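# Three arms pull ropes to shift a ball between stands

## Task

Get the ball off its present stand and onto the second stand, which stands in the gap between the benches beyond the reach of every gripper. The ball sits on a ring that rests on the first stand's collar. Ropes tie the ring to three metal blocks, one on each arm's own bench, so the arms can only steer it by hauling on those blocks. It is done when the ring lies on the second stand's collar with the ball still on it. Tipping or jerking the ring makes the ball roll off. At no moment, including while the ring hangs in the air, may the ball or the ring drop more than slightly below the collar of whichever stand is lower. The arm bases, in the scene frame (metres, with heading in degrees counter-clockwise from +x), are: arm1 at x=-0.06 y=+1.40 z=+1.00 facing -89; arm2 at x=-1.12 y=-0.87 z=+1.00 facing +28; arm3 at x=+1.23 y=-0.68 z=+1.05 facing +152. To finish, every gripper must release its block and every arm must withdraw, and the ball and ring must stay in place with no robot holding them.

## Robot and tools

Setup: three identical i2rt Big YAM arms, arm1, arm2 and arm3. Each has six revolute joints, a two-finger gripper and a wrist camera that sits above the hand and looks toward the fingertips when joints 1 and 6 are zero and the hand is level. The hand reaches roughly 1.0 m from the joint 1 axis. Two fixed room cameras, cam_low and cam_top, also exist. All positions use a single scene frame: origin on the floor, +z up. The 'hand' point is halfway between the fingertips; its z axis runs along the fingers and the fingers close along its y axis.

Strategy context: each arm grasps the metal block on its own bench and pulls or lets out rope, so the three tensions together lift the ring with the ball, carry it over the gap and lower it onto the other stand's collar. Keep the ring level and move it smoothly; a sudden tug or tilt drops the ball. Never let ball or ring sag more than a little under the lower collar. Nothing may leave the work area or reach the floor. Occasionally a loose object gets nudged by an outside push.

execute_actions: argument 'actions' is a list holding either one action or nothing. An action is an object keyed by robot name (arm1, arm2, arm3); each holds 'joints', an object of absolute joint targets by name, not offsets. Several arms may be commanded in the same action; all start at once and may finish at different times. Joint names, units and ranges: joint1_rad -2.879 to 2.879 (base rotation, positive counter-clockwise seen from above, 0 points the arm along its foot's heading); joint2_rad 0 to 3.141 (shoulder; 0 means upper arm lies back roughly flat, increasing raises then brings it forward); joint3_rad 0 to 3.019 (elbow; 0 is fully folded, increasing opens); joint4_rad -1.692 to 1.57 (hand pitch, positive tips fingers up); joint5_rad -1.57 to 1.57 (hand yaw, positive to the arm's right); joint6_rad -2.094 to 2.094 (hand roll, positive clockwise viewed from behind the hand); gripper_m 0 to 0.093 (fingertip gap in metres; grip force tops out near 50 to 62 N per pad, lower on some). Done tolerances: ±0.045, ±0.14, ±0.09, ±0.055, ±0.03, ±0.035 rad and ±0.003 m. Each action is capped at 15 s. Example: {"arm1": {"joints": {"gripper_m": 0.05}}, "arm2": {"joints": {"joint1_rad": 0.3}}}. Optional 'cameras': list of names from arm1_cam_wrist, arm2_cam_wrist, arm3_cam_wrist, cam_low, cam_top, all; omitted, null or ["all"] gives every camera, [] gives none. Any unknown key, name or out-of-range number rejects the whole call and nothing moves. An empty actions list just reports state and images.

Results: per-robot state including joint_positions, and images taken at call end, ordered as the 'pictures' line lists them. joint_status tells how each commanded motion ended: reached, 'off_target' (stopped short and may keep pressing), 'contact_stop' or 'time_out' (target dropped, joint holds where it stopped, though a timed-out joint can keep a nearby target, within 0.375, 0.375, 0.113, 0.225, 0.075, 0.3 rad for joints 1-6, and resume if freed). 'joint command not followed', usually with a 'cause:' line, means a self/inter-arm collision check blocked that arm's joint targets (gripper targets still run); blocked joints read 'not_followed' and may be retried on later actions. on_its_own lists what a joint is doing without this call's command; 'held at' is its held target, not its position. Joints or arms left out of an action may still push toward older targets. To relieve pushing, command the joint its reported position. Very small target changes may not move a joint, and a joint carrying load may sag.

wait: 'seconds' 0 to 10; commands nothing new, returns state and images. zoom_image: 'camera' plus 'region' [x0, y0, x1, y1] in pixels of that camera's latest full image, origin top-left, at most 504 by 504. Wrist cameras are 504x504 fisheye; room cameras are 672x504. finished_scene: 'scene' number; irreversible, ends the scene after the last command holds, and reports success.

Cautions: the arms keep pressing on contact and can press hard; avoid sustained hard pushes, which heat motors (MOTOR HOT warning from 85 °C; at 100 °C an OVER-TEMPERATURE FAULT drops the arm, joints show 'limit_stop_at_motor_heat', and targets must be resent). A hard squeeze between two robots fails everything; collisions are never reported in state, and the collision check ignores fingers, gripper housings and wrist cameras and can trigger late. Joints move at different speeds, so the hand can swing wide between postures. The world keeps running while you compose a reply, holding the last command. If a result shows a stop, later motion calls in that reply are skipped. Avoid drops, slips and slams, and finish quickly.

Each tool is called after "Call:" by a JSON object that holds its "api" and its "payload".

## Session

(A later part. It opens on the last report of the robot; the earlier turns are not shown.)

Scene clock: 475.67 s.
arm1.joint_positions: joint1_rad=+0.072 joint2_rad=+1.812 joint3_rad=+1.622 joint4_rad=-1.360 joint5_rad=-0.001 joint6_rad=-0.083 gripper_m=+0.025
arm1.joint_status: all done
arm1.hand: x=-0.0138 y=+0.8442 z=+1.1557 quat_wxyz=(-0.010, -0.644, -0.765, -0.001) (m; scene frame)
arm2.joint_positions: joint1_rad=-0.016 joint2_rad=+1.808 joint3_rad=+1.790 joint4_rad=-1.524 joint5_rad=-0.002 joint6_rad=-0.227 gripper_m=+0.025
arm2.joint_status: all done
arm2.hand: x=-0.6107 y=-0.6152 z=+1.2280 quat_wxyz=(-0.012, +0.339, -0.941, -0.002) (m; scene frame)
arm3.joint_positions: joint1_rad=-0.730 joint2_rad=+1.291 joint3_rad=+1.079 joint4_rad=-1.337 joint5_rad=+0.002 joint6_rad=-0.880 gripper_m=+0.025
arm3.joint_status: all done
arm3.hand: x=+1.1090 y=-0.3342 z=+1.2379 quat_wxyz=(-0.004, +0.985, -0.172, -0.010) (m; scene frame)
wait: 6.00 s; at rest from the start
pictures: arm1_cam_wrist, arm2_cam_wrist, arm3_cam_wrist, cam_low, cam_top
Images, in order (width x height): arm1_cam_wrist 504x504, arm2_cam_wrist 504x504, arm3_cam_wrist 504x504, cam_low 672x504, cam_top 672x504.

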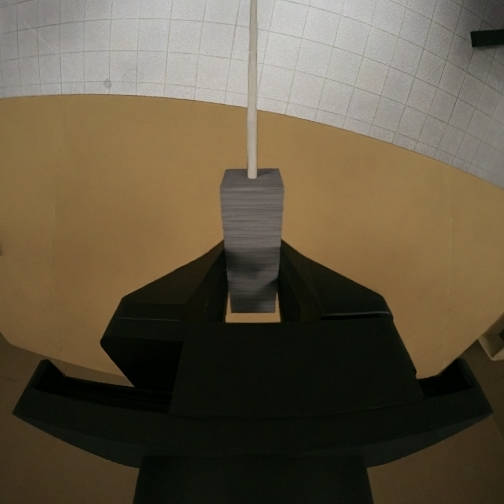

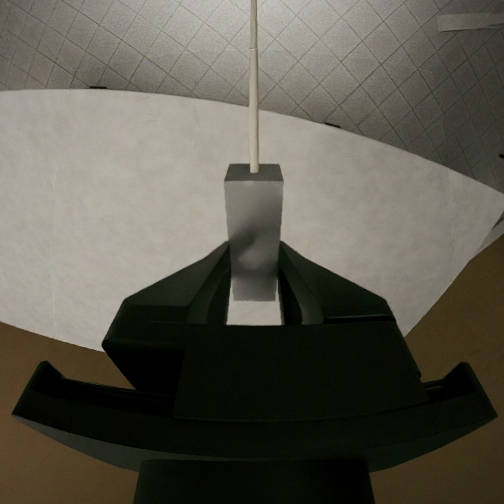

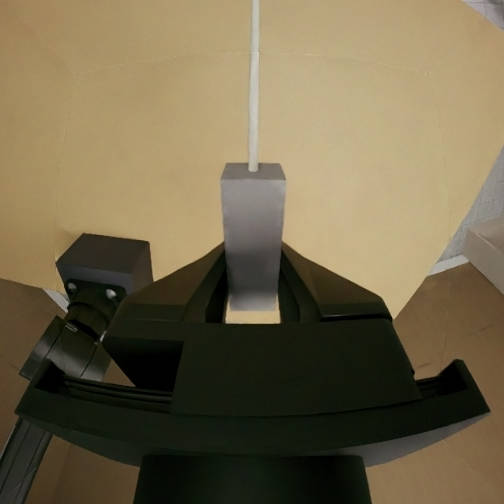

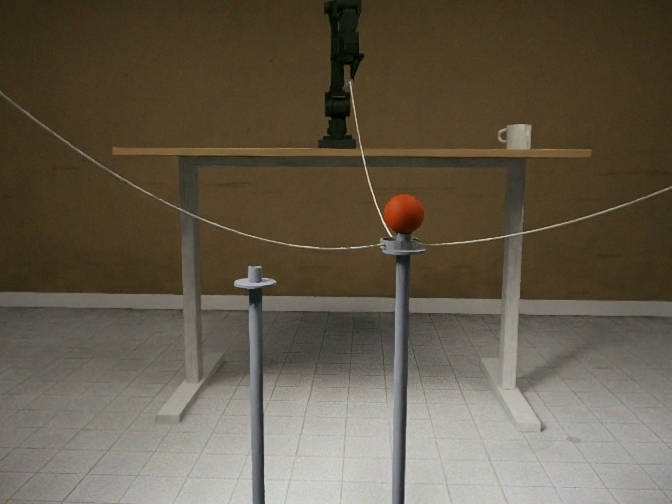

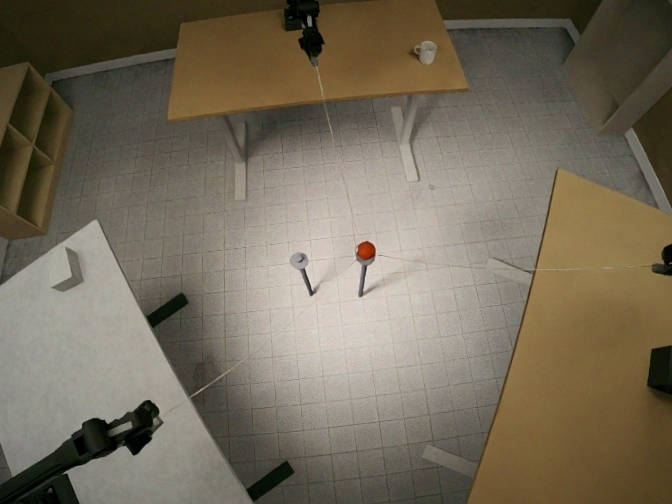

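Call:
{"api": "zoom_image", "payload": {"camera": "cam_low", "region": [0, 70, 200, 270]}}

Call:
{"api": "zoom_image", "payload": {"camera": "cam_low", "region": [472, 120, 672, 320]}}

Call:
{"api": "zoom_image", "payload": {"camera": "cam_low", "region": [290, 60, 480, 250]}}

Region (0, 70, 200, 270) of cam_low's 672x504 image, scaled by 2.520, with more detail than that image has.

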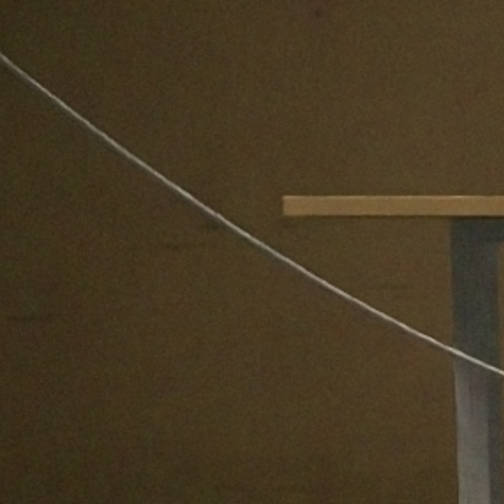

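Region (472, 120, 672, 320) of cam_low's 672x504 image, scaled by 2.520, with more detail than that image has.

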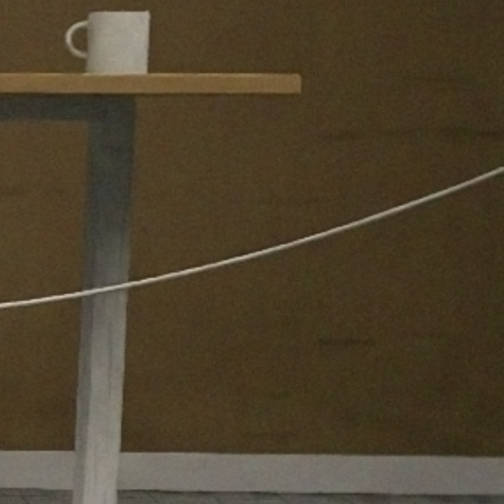

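Region (290, 60, 480, 250) of cam_low's 672x504 image, scaled by 2.653, with more detail than that image has.

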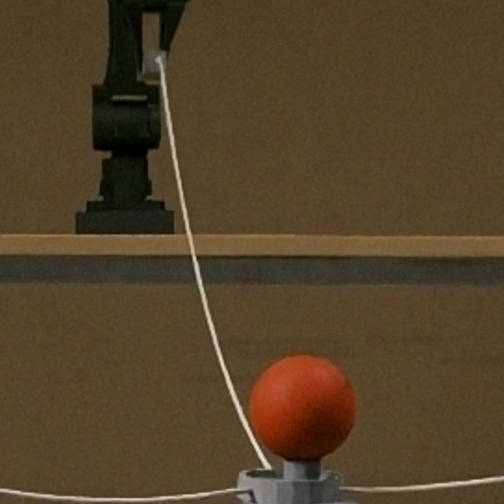

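Call:
{"api": "execute_actions", "payload": {"actions": [{"arm2": {"joints": {"joint2_rad": 1.731, "joint3_rad": 1.697}}, "arm3": {"joints": {"joint1_rad": -0.783, "joint2_rad": 1.236, "joint4_rad": -1.389, "joint6_rad": -0.936}}}], "cameras": ["cam_low", "cam_top"]}}

Call:
{"api": "wait", "payload": {"seconds": 4}}

Call:
{"api": "zoom_image", "payload": {"camera": "cam_low", "region": [350, 180, 460, 290]}}

Call:
{"api": "zoom_image", "payload": {"camera": "cam_top", "region": [330, 220, 400, 290]}}

Scene clock: 596.53 s.
arm1.joint_positions: joint1_rad=+0.072 joint2_rad=+1.812 joint3_rad=+1.622 joint4_rad=-1.360 joint5_rad=-0.001 joint6_rad=-0.083 gripper_m=+0.025
arm1.joint_status: not commanded
arm1.hand: x=-0.0138 y=+0.8442 z=+1.1557 quat_wxyz=(-0.010, -0.644, -0.765, -0.001) (m; scene frame)
arm2.joint_positions: joint1_rad=-0.016 joint2_rad=+1.734 joint3_rad=+1.708 joint4_rad=-1.527 joint5_rad=-0.002 joint6_rad=-0.227 gripper_m=+0.025
arm2.joint_status: all done
arm2.hand: x=-0.6367 y=-0.6282 z=+1.2355 quat_wxyz=(-0.007, +0.339, -0.941, -0.001) (m; scene frame)
arm3.joint_positions: joint1_rad=-0.775 joint2_rad=+1.255 joint3_rad=+1.077 joint4_rad=-1.379 joint5_rad=+0.001 joint6_rad=-0.927 gripper_m=+0.025
arm3.joint_status: all done
arm3.hand: x=+1.1280 y=-0.3418 z=+1.2487 quat_wxyz=(-0.001, +0.985, -0.170, -0.009) (m; scene frame)
pictures: cam_low, cam_top
Images, in order (width x height): cam_low 672x504, cam_top 672x504.

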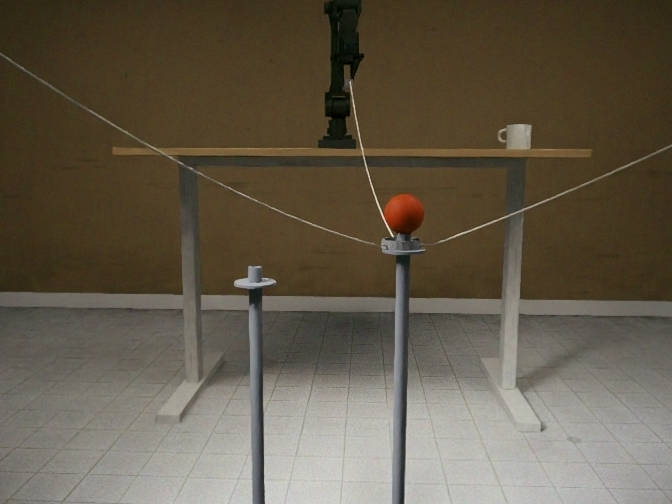

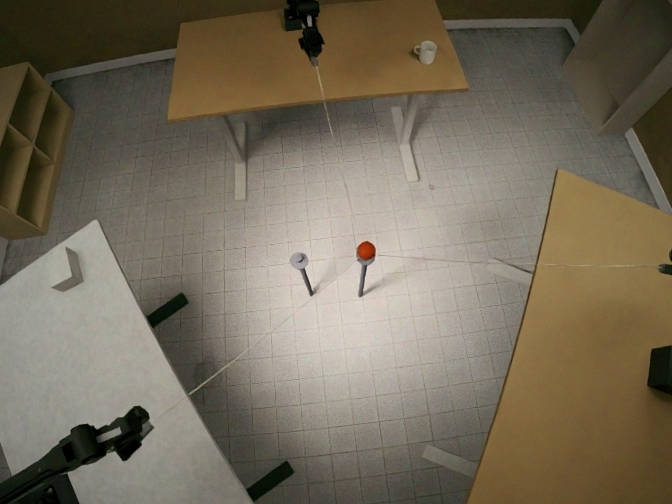

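Scene clock: 600.53 s.
arm1.joint_positions: joint1_rad=+0.072 joint2_rad=+1.812 joint3_rad=+1.622 joint4_rad=-1.360 joint5_rad=-0.001 joint6_rad=-0.083 gripper_m=+0.025
arm1.joint_status: not commanded
arm1.hand: x=-0.0138 y=+0.8442 z=+1.1557 quat_wxyz=(-0.010, -0.644, -0.765, -0.001) (m; scene frame)
arm2.joint_positions: joint1_rad=-0.016 joint2_rad=+1.734 joint3_rad=+1.708 joint4_rad=-1.527 joint5_rad=-0.002 joint6_rad=-0.227 gripper_m=+0.025
arm2.joint_status: all done
arm2.hand: x=-0.6367 y=-0.6282 z=+1.2355 quat_wxyz=(-0.007, +0.339, -0.941, -0.001) (m; scene frame)
arm3.joint_positions: joint1_rad=-0.775 joint2_rad=+1.255 joint3_rad=+1.077 joint4_rad=-1.379 joint5_rad=+0.001 joint6_rad=-0.927 gripper_m=+0.025
arm3.joint_status: all done
arm3.hand: x=+1.1280 y=-0.3418 z=+1.2487 quat_wxyz=(-0.001, +0.985, -0.170, -0.009) (m; scene frame)
wait: 4.00 s; at rest by 0.27 s
pictures: arm1_cam_wrist, arm2_cam_wrist, arm3_cam_wrist, cam_low, cam_top
Images, in order (width x height): arm1_cam_wrist 504x504, arm2_cam_wrist 504x504, arm3_cam_wrist 504x504, cam_low 672x504, cam_top 672x504.

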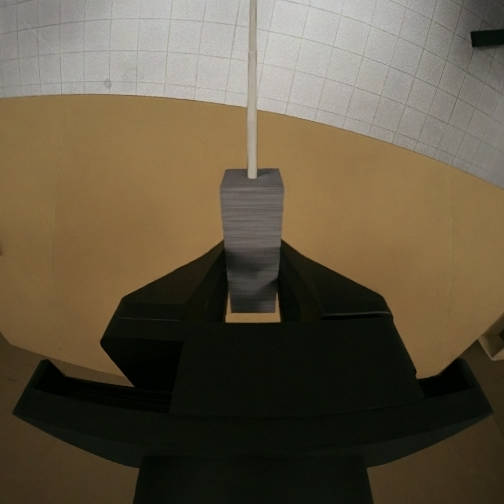

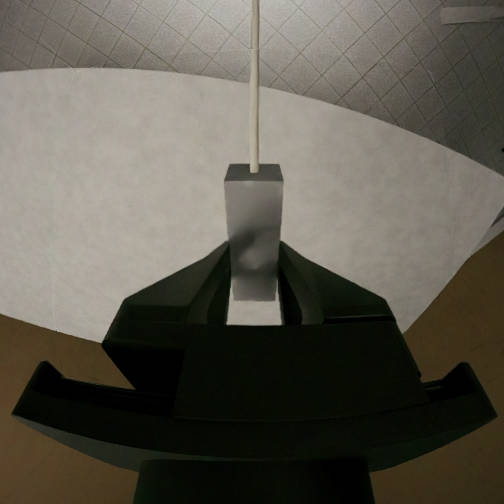

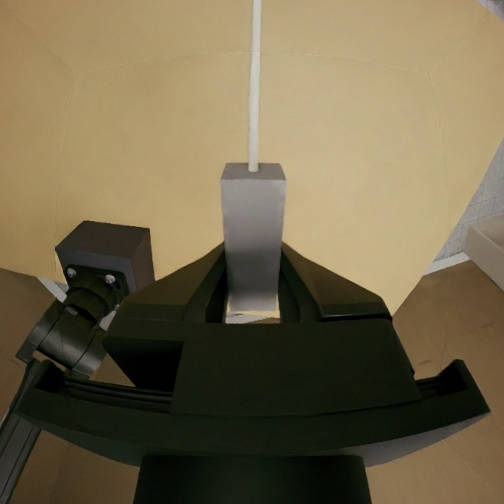

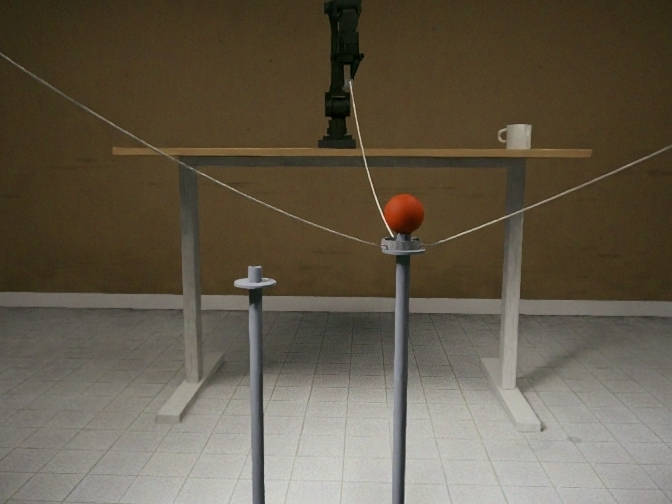

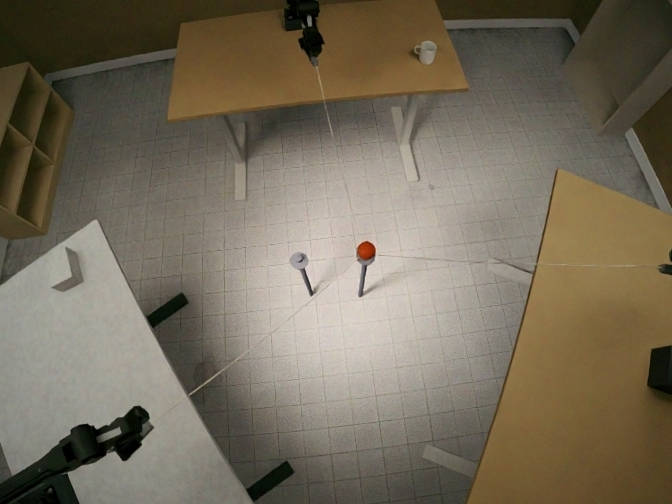

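Region (350, 180, 460, 290) of cam_low's 672x504 image, scaled by 4.582, with more detail than that image has.

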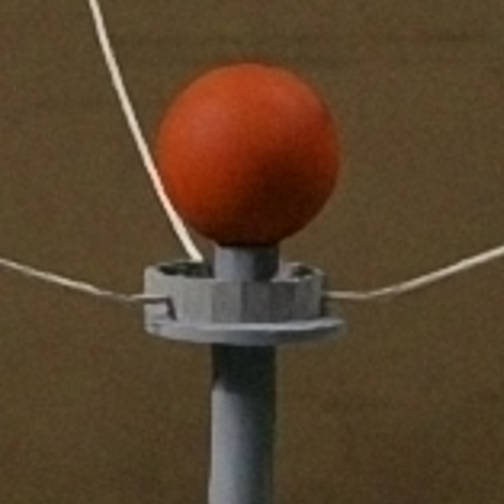

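Region (330, 220, 400, 290) of cam_top's 672x504 image, scaled by 7.200, with more detail than that image has.

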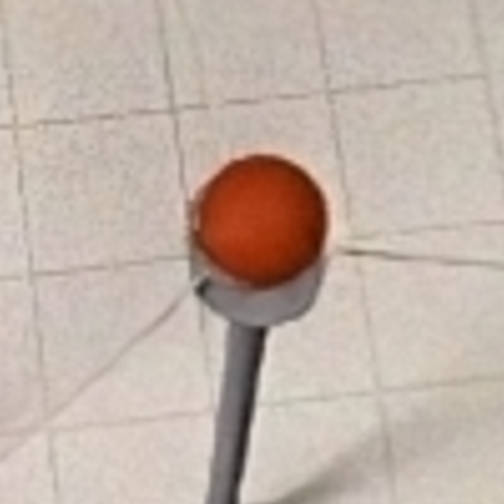

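Call:
{"api": "zoom_image", "payload": {"camera": "cam_low", "region": [472, 100, 672, 300]}}

Call:
{"api": "zoom_image", "payload": {"camera": "cam_low", "region": [100, 80, 350, 330]}}

Region (472, 100, 672, 300) of cam_low's 672x504 image, scaled by 2.520, with more detail than that image has.

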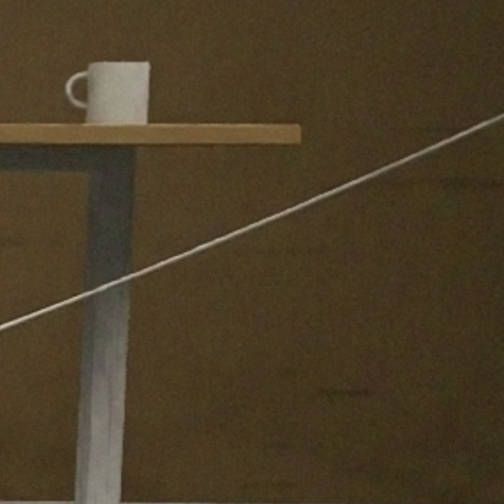

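Region (100, 80, 350, 330) of cam_low's 672x504 image, scaled by 2.016, with more detail than that image has.

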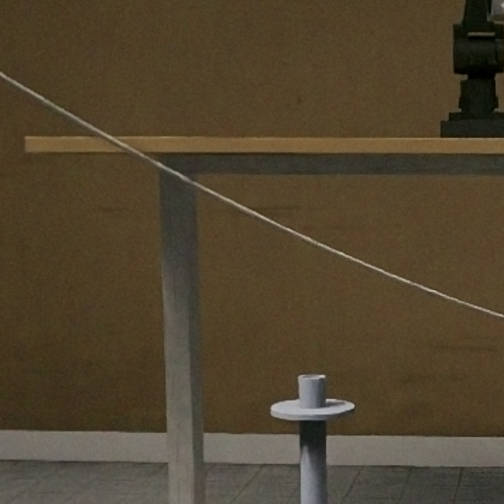

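Call:
{"api": "execute_actions", "payload": {"actions": [{"arm2": {"joints": {"joint4_rad": -1.604}}, "arm3": {"joints": {"joint1_rad": -0.818, "joint4_rad": -1.428, "joint6_rad": -0.969}}}], "cameras": []}}

Call:
{"api": "execute_actions", "payload": {"actions": [], "cameras": ["cam_low", "cam_top"]}}

Call:
{"api": "zoom_image", "payload": {"camera": "cam_low", "region": [350, 180, 460, 290]}}

Call:
{"api": "zoom_image", "payload": {"camera": "cam_top", "region": [330, 220, 400, 290]}}

Scene clock: 656.77 s.
arm1.joint_positions: joint1_rad=+0.072 joint2_rad=+1.812 joint3_rad=+1.622 joint4_rad=-1.360 joint5_rad=-0.001 joint6_rad=-0.083 gripper_m=+0.025
arm1.joint_status: not commanded
arm1.hand: x=-0.0138 y=+0.8442 z=+1.1557 quat_wxyz=(-0.010, -0.644, -0.765, -0.001) (m; scene frame)
arm2.joint_positions: joint1_rad=-0.016 joint2_rad=+1.734 joint3_rad=+1.708 joint4_rad=-1.591 joint5_rad=-0.002 joint6_rad=-0.227 gripper_m=+0.025
arm2.joint_status: all done
arm2.hand: x=-0.6507 y=-0.6353 z=+1.2358 quat_wxyz=(+0.024, +0.339, -0.940, +0.003) (m; scene frame)
arm3.joint_positions: joint1_rad=-0.806 joint2_rad=+1.255 joint3_rad=+1.077 joint4_rad=-1.416 joint5_rad=-0.001 joint6_rad=-0.959 gripper_m=+0.025
arm3.joint_status: all done
arm3.hand: x=+1.1408 y=-0.3476 z=+1.2486 quat_wxyz=(+0.016, +0.985, -0.170, -0.001) (m; scene frame)
pictures: none
No camera images: the call's "cameras" was empty. Leave "cameras" out to get every camera's image.

Scene clock: 656.77 s.
arm1.joint_positions: joint1_rad=+0.072 joint2_rad=+1.812 joint3_rad=+1.622 joint4_rad=-1.360 joint5_rad=-0.001 joint6_rad=-0.083 gripper_m=+0.025
arm1.joint_status: not commanded
arm1.hand: x=-0.0138 y=+0.8442 z=+1.1557 quat_wxyz=(-0.010, -0.644, -0.765, -0.001) (m; scene frame)
arm2.joint_positions: joint1_rad=-0.016 joint2_rad=+1.734 joint3_rad=+1.708 joint4_rad=-1.591 joint5_rad=-0.002 joint6_rad=-0.227 gripper_m=+0.025
arm2.joint_status: all done
arm2.hand: x=-0.6507 y=-0.6353 z=+1.2358 quat_wxyz=(+0.024, +0.339, -0.940, +0.003) (m; scene frame)
arm3.joint_positions: joint1_rad=-0.806 joint2_rad=+1.255 joint3_rad=+1.077 joint4_rad=-1.416 joint5_rad=-0.001 joint6_rad=-0.959 gripper_m=+0.025
arm3.joint_status: all done
arm3.hand: x=+1.1408 y=-0.3476 z=+1.2486 quat_wxyz=(+0.016, +0.985, -0.170, -0.001) (m; scene frame)
pictures: cam_low, cam_top
Images, in order (width x height): cam_low 672x504, cam_top 672x504.

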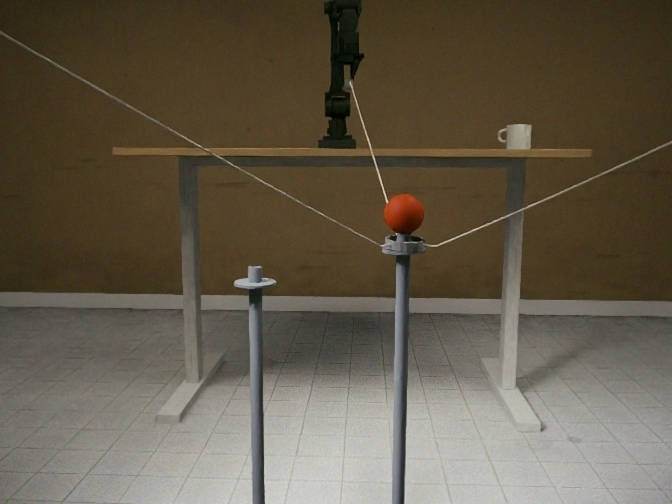

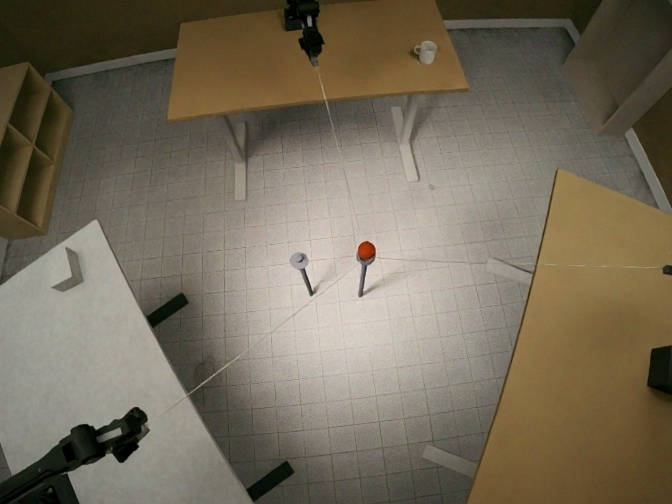

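Region (350, 180, 460, 290) of cam_low's 672x504 image, scaled by 4.582, with more detail than that image has.

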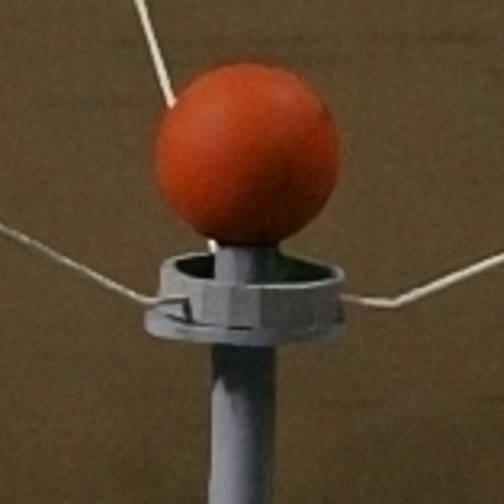

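Region (330, 220, 400, 290) of cam_top's 672x504 image, scaled by 7.200, with more detail than that image has.

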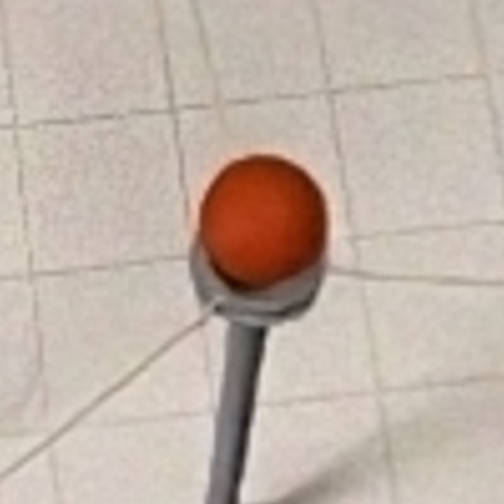

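Call:
{"api": "wait", "payload": {"seconds": 2}}

Call:
{"api": "zoom_image", "payload": {"camera": "cam_low", "region": [350, 180, 460, 290]}}

Call:
{"api": "zoom_image", "payload": {"camera": "cam_top", "region": [330, 220, 400, 290]}}

Scene clock: 667.27 s.
arm1.joint_positions: joint1_rad=+0.072 joint2_rad=+1.812 joint3_rad=+1.622 joint4_rad=-1.360 joint5_rad=-0.001 joint6_rad=-0.083 gripper_m=+0.025
arm1.joint_status: not commanded
arm1.hand: x=-0.0138 y=+0.8442 z=+1.1557 quat_wxyz=(-0.010, -0.644, -0.765, -0.001) (m; scene frame)
arm2.joint_positions: joint1_rad=-0.016 joint2_rad=+1.734 joint3_rad=+1.708 joint4_rad=-1.591 joint5_rad=-0.002 joint6_rad=-0.227 gripper_m=+0.025
arm2.joint_status: all done
arm2.hand: x=-0.6507 y=-0.6353 z=+1.2358 quat_wxyz=(+0.024, +0.339, -0.940, +0.003) (m; scene frame)
arm3.joint_positions: joint1_rad=-0.806 joint2_rad=+1.255 joint3_rad=+1.077 joint4_rad=-1.416 joint5_rad=-0.001 joint6_rad=-0.960 gripper_m=+0.025
arm3.joint_status: all done
arm3.hand: x=+1.1408 y=-0.3476 z=+1.2486 quat_wxyz=(+0.016, +0.985, -0.169, -0.001) (m; scene frame)
wait: 2.00 s; at rest from the start
pictures: arm1_cam_wrist, arm2_cam_wrist, arm3_cam_wrist, cam_low, cam_top
Images, in order (width x height): arm1_cam_wrist 504x504, arm2_cam_wrist 504x504, arm3_cam_wrist 504x504, cam_low 672x504, cam_top 672x504.

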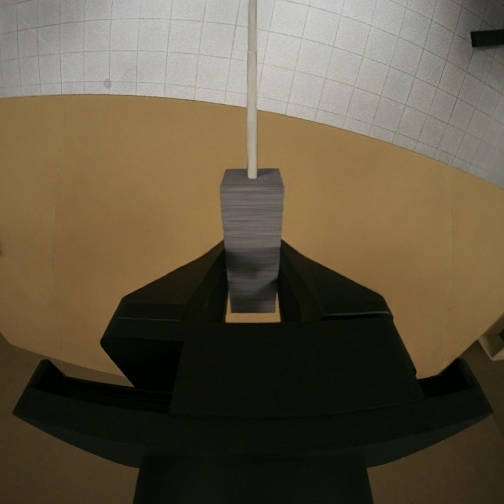

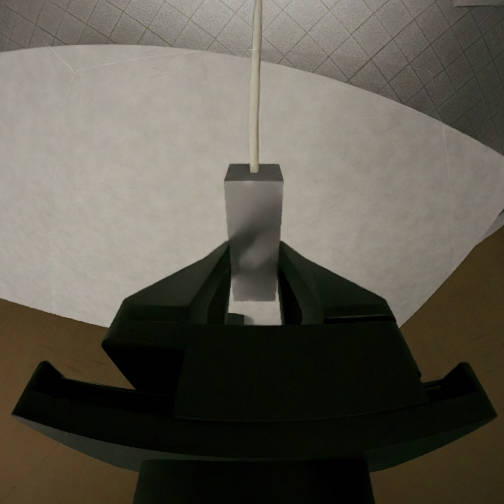

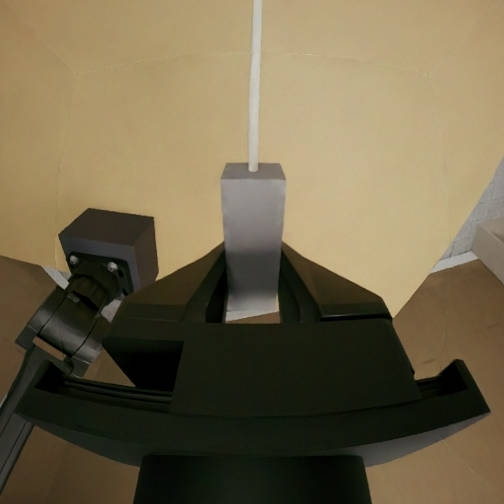

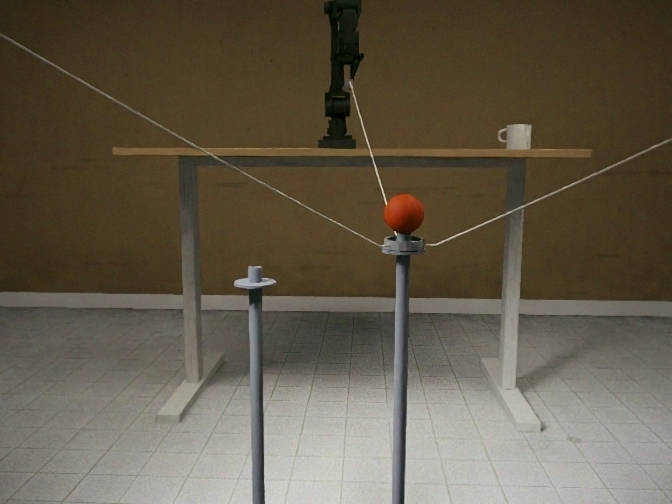

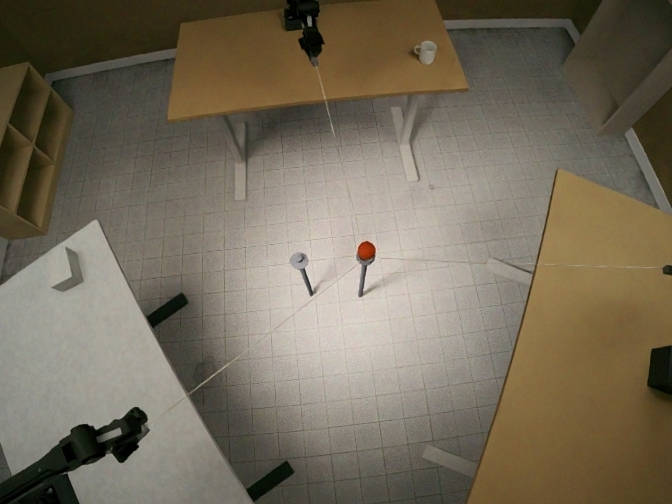

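Region (350, 180, 460, 290) of cam_low's 672x504 image, scaled by 4.582, with more detail than that image has.

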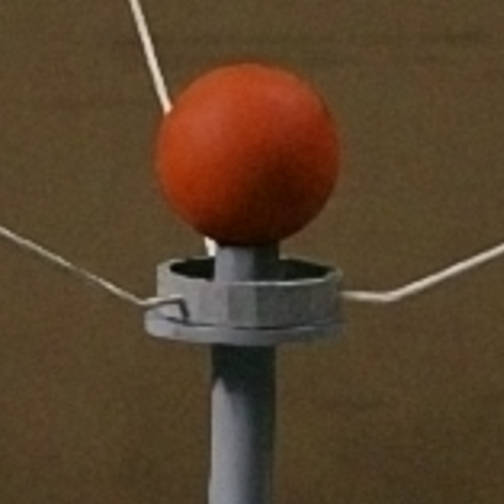

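Region (330, 220, 400, 290) of cam_top's 672x504 image, scaled by 7.200, with more detail than that image has.

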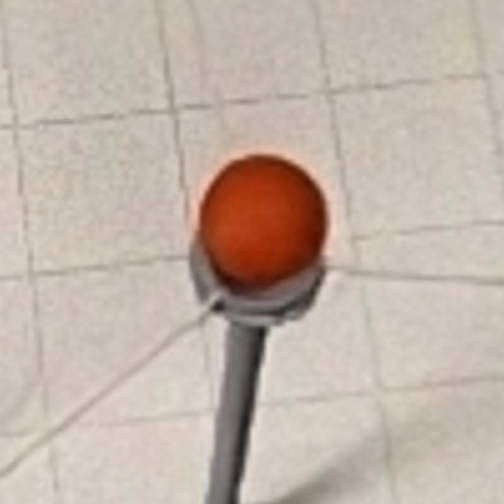

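Call:
{"api": "execute_actions", "payload": {"actions": [{"arm1": {"joints": {"joint4_rad": -1.426}}, "arm2": {"joints": {"joint4_rad": -1.654}}, "arm3": {"joints": {"joint1_rad": -0.844, "joint4_rad": -1.456, "joint6_rad": -0.995}}}], "cameras": []}}

Call:
{"api": "wait", "payload": {"seconds": 6}}

Call:
{"api": "zoom_image", "payload": {"camera": "cam_low", "region": [350, 180, 460, 290]}}

Call:
{"api": "zoom_image", "payload": {"camera": "cam_top", "region": [330, 220, 400, 290]}}

Scene clock: 778.17 s.
arm1.joint_positions: joint1_rad=+0.072 joint2_rad=+1.812 joint3_rad=+1.622 joint4_rad=-1.407 joint5_rad=-0.001 joint6_rad=-0.083 gripper_m=+0.025
arm1.joint_status: all done
arm1.hand: x=-0.0148 y=+0.8557 z=+1.1558 quat_wxyz=(+0.006, -0.644, -0.765, -0.018) (m; scene frame)
arm2.joint_positions: joint1_rad=-0.016 joint2_rad=+1.734 joint3_rad=+1.708 joint4_rad=-1.638 joint5_rad=-0.002 joint6_rad=-0.227 gripper_m=+0.025
arm2.joint_status: all done
arm2.hand: x=-0.6610 y=-0.6404 z=+1.2366 quat_wxyz=(+0.048, +0.339, -0.940, +0.005) (m; scene frame)
arm3.joint_positions: joint1_rad=-0.830 joint2_rad=+1.255 joint3_rad=+1.077 joint4_rad=-1.443 joint5_rad=-0.002 joint6_rad=-0.985 gripper_m=+0.025
arm3.joint_status: all done
arm3.hand: x=+1.1502 y=-0.3521 z=+1.2488 quat_wxyz=(+0.029, +0.985, -0.169, +0.004) (m; scene frame)
pictures: none
No camera images: the call's "cameras" was empty. Leave "cameras" out to get every camera's image.

Scene clock: 784.17 s.
arm1.joint_positions: joint1_rad=+0.072 joint2_rad=+1.812 joint3_rad=+1.622 joint4_rad=-1.407 joint5_rad=-0.001 joint6_rad=-0.083 gripper_m=+0.025
arm1.joint_status: all done
arm1.hand: x=-0.0148 y=+0.8557 z=+1.1558 quat_wxyz=(+0.006, -0.644, -0.765, -0.018) (m; scene frame)
arm2.joint_positions: joint1_rad=-0.016 joint2_rad=+1.734 joint3_rad=+1.708 joint4_rad=-1.638 joint5_rad=-0.002 joint6_rad=-0.227 gripper_m=+0.025
arm2.joint_status: all done
arm2.hand: x=-0.6610 y=-0.6404 z=+1.2366 quat_wxyz=(+0.048, +0.339, -0.940, +0.005) (m; scene frame)
arm3.joint_positions: joint1_rad=-0.830 joint2_rad=+1.255 joint3_rad=+1.077 joint4_rad=-1.443 joint5_rad=-0.002 joint6_rad=-0.986 gripper_m=+0.025
arm3.joint_status: all done
arm3.hand: x=+1.1502 y=-0.3521 z=+1.2488 quat_wxyz=(+0.029, +0.985, -0.168, +0.004) (m; scene frame)
wait: 6.00 s; at rest by 0.27 s
pictures: arm1_cam_wrist, arm2_cam_wrist, arm3_cam_wrist, cam_low, cam_top
Images, in order (width x height): arm1_cam_wrist 504x504, arm2_cam_wrist 504x504, arm3_cam_wrist 504x504, cam_low 672x504, cam_top 672x504.

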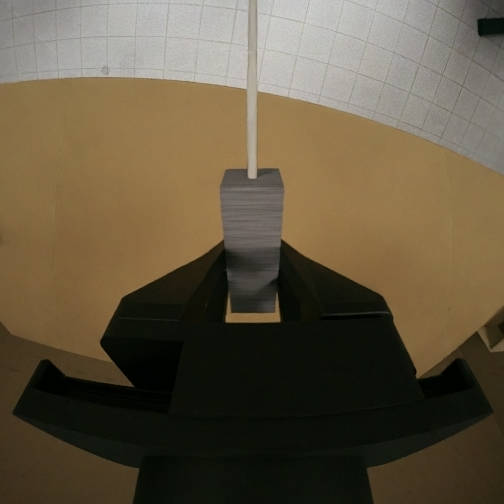

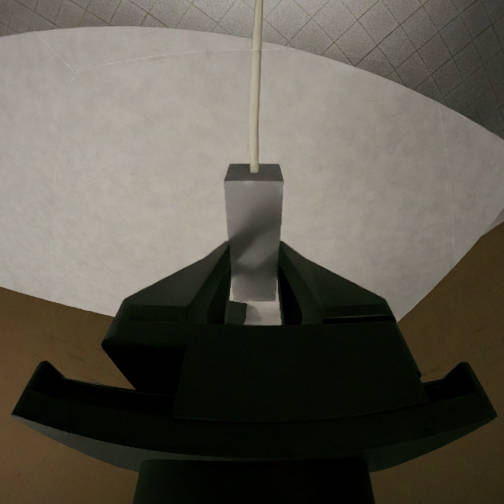

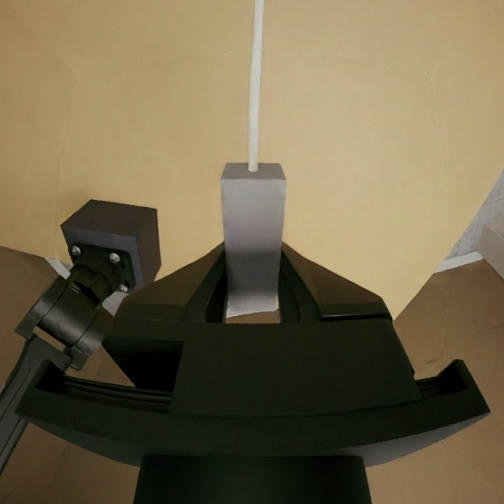

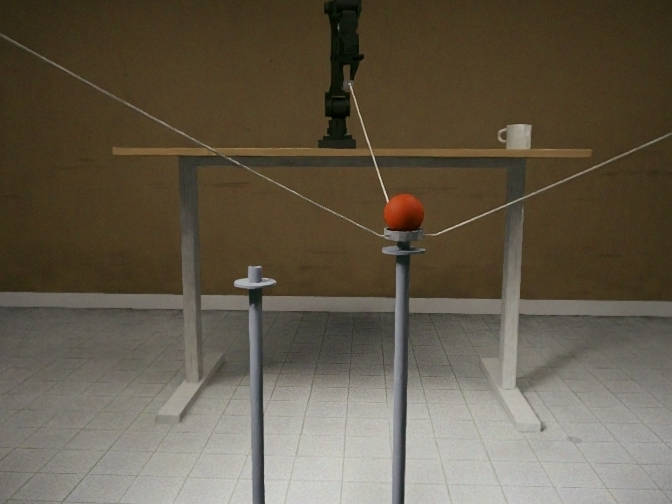

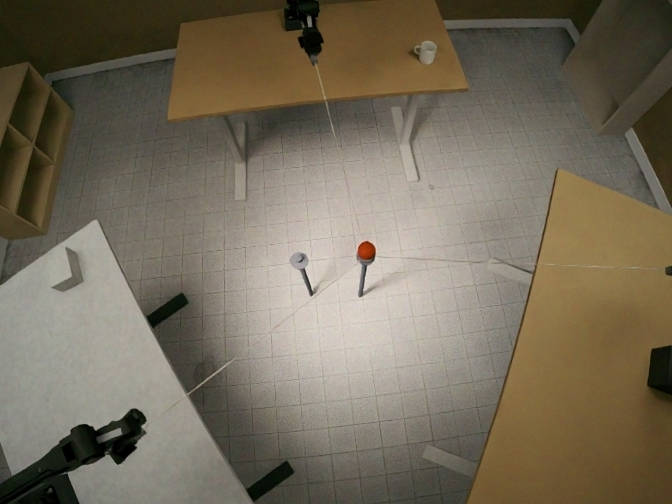

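Region (350, 180, 460, 290) of cam_low's 672x504 image, scaled by 4.582, with more detail than that image has.

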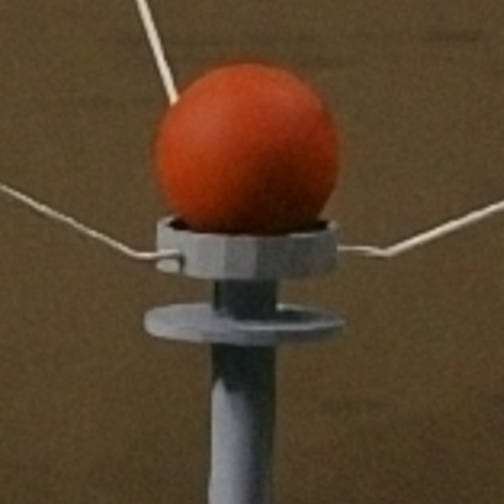

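Region (330, 220, 400, 290) of cam_top's 672x504 image, scaled by 7.200, with more detail than that image has.

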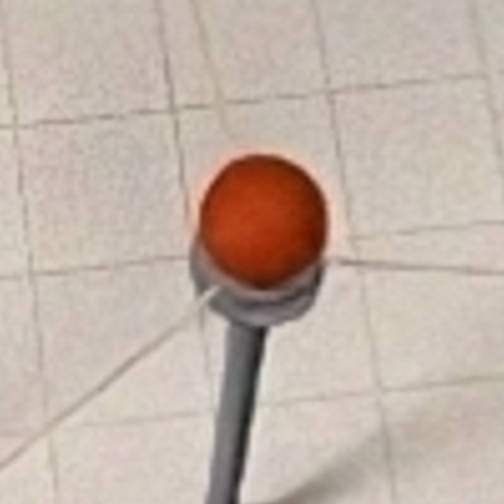

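Call:
{"api": "execute_actions", "payload": {"actions": [{"arm1": {"joints": {"joint2_rad": 1.746, "joint3_rad": 1.571}}, "arm2": {"joints": {"joint2_rad": 1.674, "joint3_rad": 1.638}}, "arm3": {"joints": {"joint1_rad": -0.885, "joint2_rad": 1.187, "joint3_rad": 1.063, "joint6_rad": -1.040}}}], "cameras": ["cam_low"]}}

Call:
{"api": "wait", "payload": {"seconds": 8}}

Call:
{"api": "zoom_image", "payload": {"camera": "cam_low", "region": [350, 160, 460, 270]}}

Call:
{"api": "zoom_image", "payload": {"camera": "cam_top", "region": [330, 210, 400, 280]}}

Scene clock: 837.97 s.
arm1.joint_positions: joint1_rad=+0.072 joint2_rad=+1.793 joint3_rad=+1.568 joint4_rad=-1.407 joint5_rad=-0.001 joint6_rad=-0.083 gripper_m=+0.025
arm1.joint_status: all done
arm1.hand: x=-0.0163 y=+0.8738 z=+1.1461 quat_wxyz=(+0.019, -0.643, -0.765, -0.030) (m; scene frame)
arm2.joint_positions: joint1_rad=-0.015 joint2_rad=+1.694 joint3_rad=+1.648 joint4_rad=-1.638 joint5_rad=-0.002 joint6_rad=-0.227 gripper_m=+0.025
arm2.joint_status: all done
arm2.hand: x=-0.6788 y=-0.6487 z=+1.2341 quat_wxyz=(+0.058, +0.339, -0.939, +0.007) (m; scene frame)
arm3.joint_positions: joint1_rad=-0.869 joint2_rad=+1.210 joint3_rad=+1.052 joint4_rad=-1.443 joint5_rad=-0.006 joint6_rad=-1.030 gripper_m=+0.025
arm3.joint_status: all done
arm3.hand: x=+1.1643 y=-0.3599 z=+1.2532 quat_wxyz=(+0.021, +0.986, -0.166, -0.003) (m; scene frame)
pictures: cam_low
Images, in order (width x height): cam_low 672x504.

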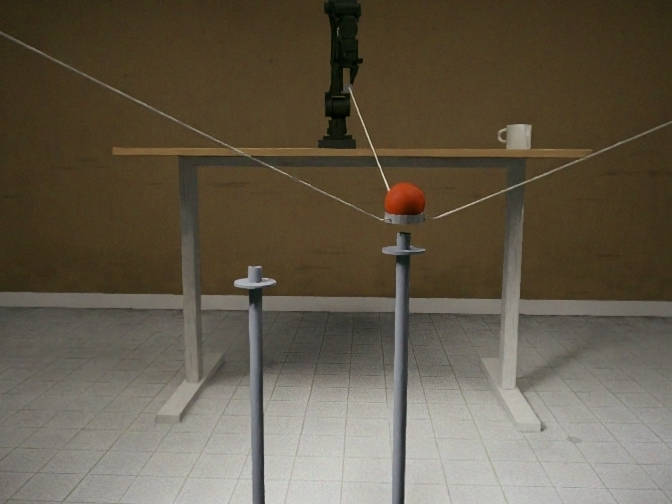

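Scene clock: 845.97 s.
arm1.joint_positions: joint1_rad=+0.072 joint2_rad=+1.793 joint3_rad=+1.568 joint4_rad=-1.407 joint5_rad=-0.001 joint6_rad=-0.083 gripper_m=+0.025
arm1.joint_status: all done
arm1.hand: x=-0.0163 y=+0.8738 z=+1.1461 quat_wxyz=(+0.019, -0.643, -0.765, -0.030) (m; scene frame)
arm2.joint_positions: joint1_rad=-0.015 joint2_rad=+1.694 joint3_rad=+1.648 joint4_rad=-1.638 joint5_rad=-0.002 joint6_rad=-0.227 gripper_m=+0.025
arm2.joint_status: all done
arm2.hand: x=-0.6789 y=-0.6486 z=+1.2341 quat_wxyz=(+0.058, +0.339, -0.939, +0.007) (m; scene frame)
arm3.joint_positions: joint1_rad=-0.869 joint2_rad=+1.210 joint3_rad=+1.052 joint4_rad=-1.443 joint5_rad=-0.006 joint6_rad=-1.030 gripper_m=+0.025
arm3.joint_status: all done
arm3.hand: x=+1.1643 y=-0.3599 z=+1.2532 quat_wxyz=(+0.021, +0.986, -0.166, -0.003) (m; scene frame)
wait: 8.00 s; at rest by 0.27 s
pictures: arm1_cam_wrist, arm2_cam_wrist, arm3_cam_wrist, cam_low, cam_top
Images, in order (width x height): arm1_cam_wrist 504x504, arm2_cam_wrist 504x504, arm3_cam_wrist 504x504, cam_low 672x504, cam_top 672x504.

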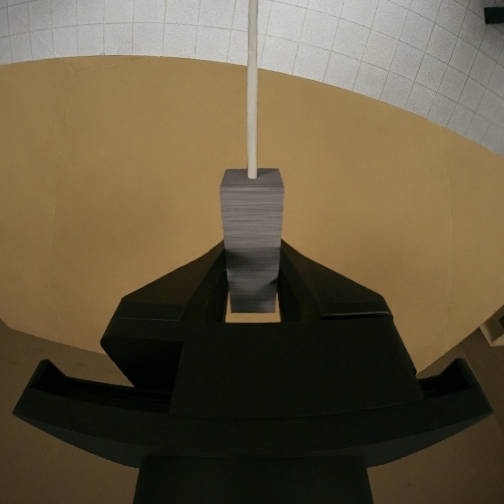

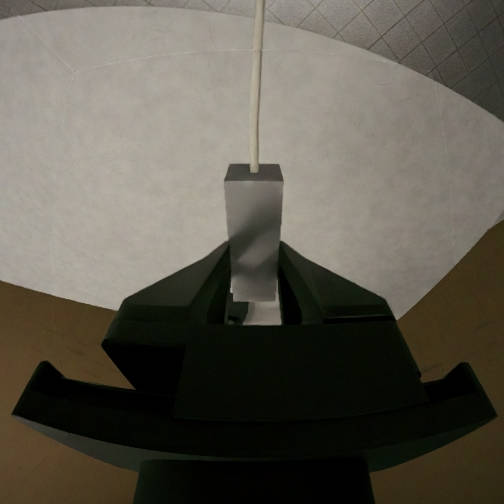

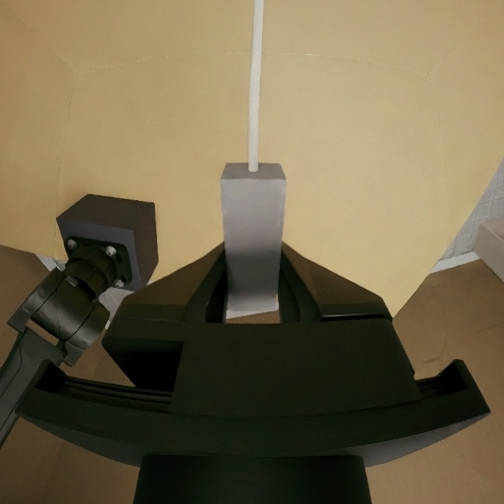

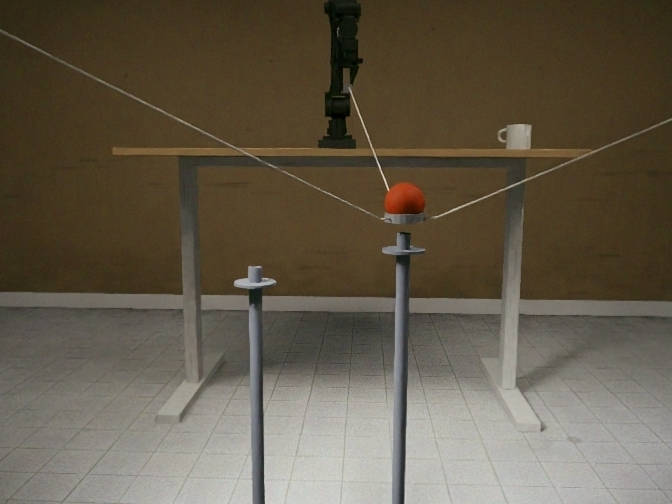

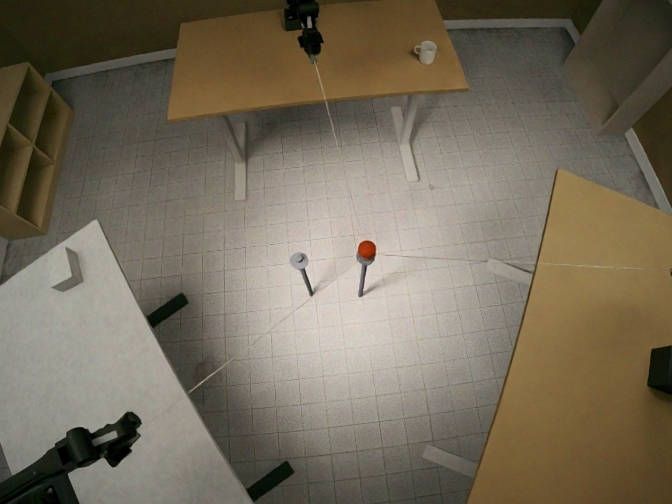

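Region (350, 160, 460, 270) of cam_low's 672x504 image, scaled by 4.582, with more detail than that image has.

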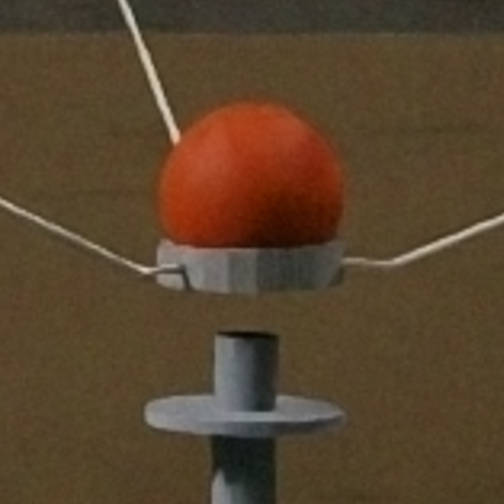

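Region (330, 210, 400, 280) of cam_top's 672x504 image, scaled by 7.200, with more detail than that image has.

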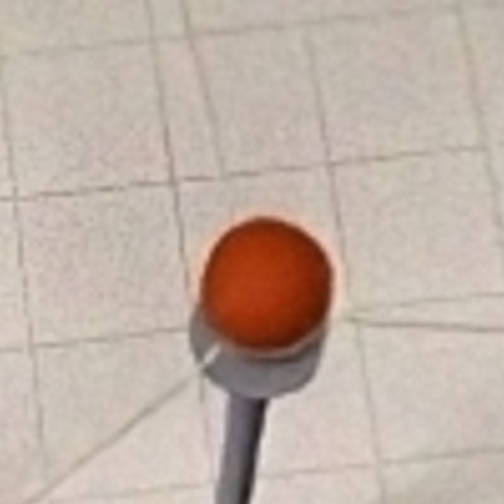

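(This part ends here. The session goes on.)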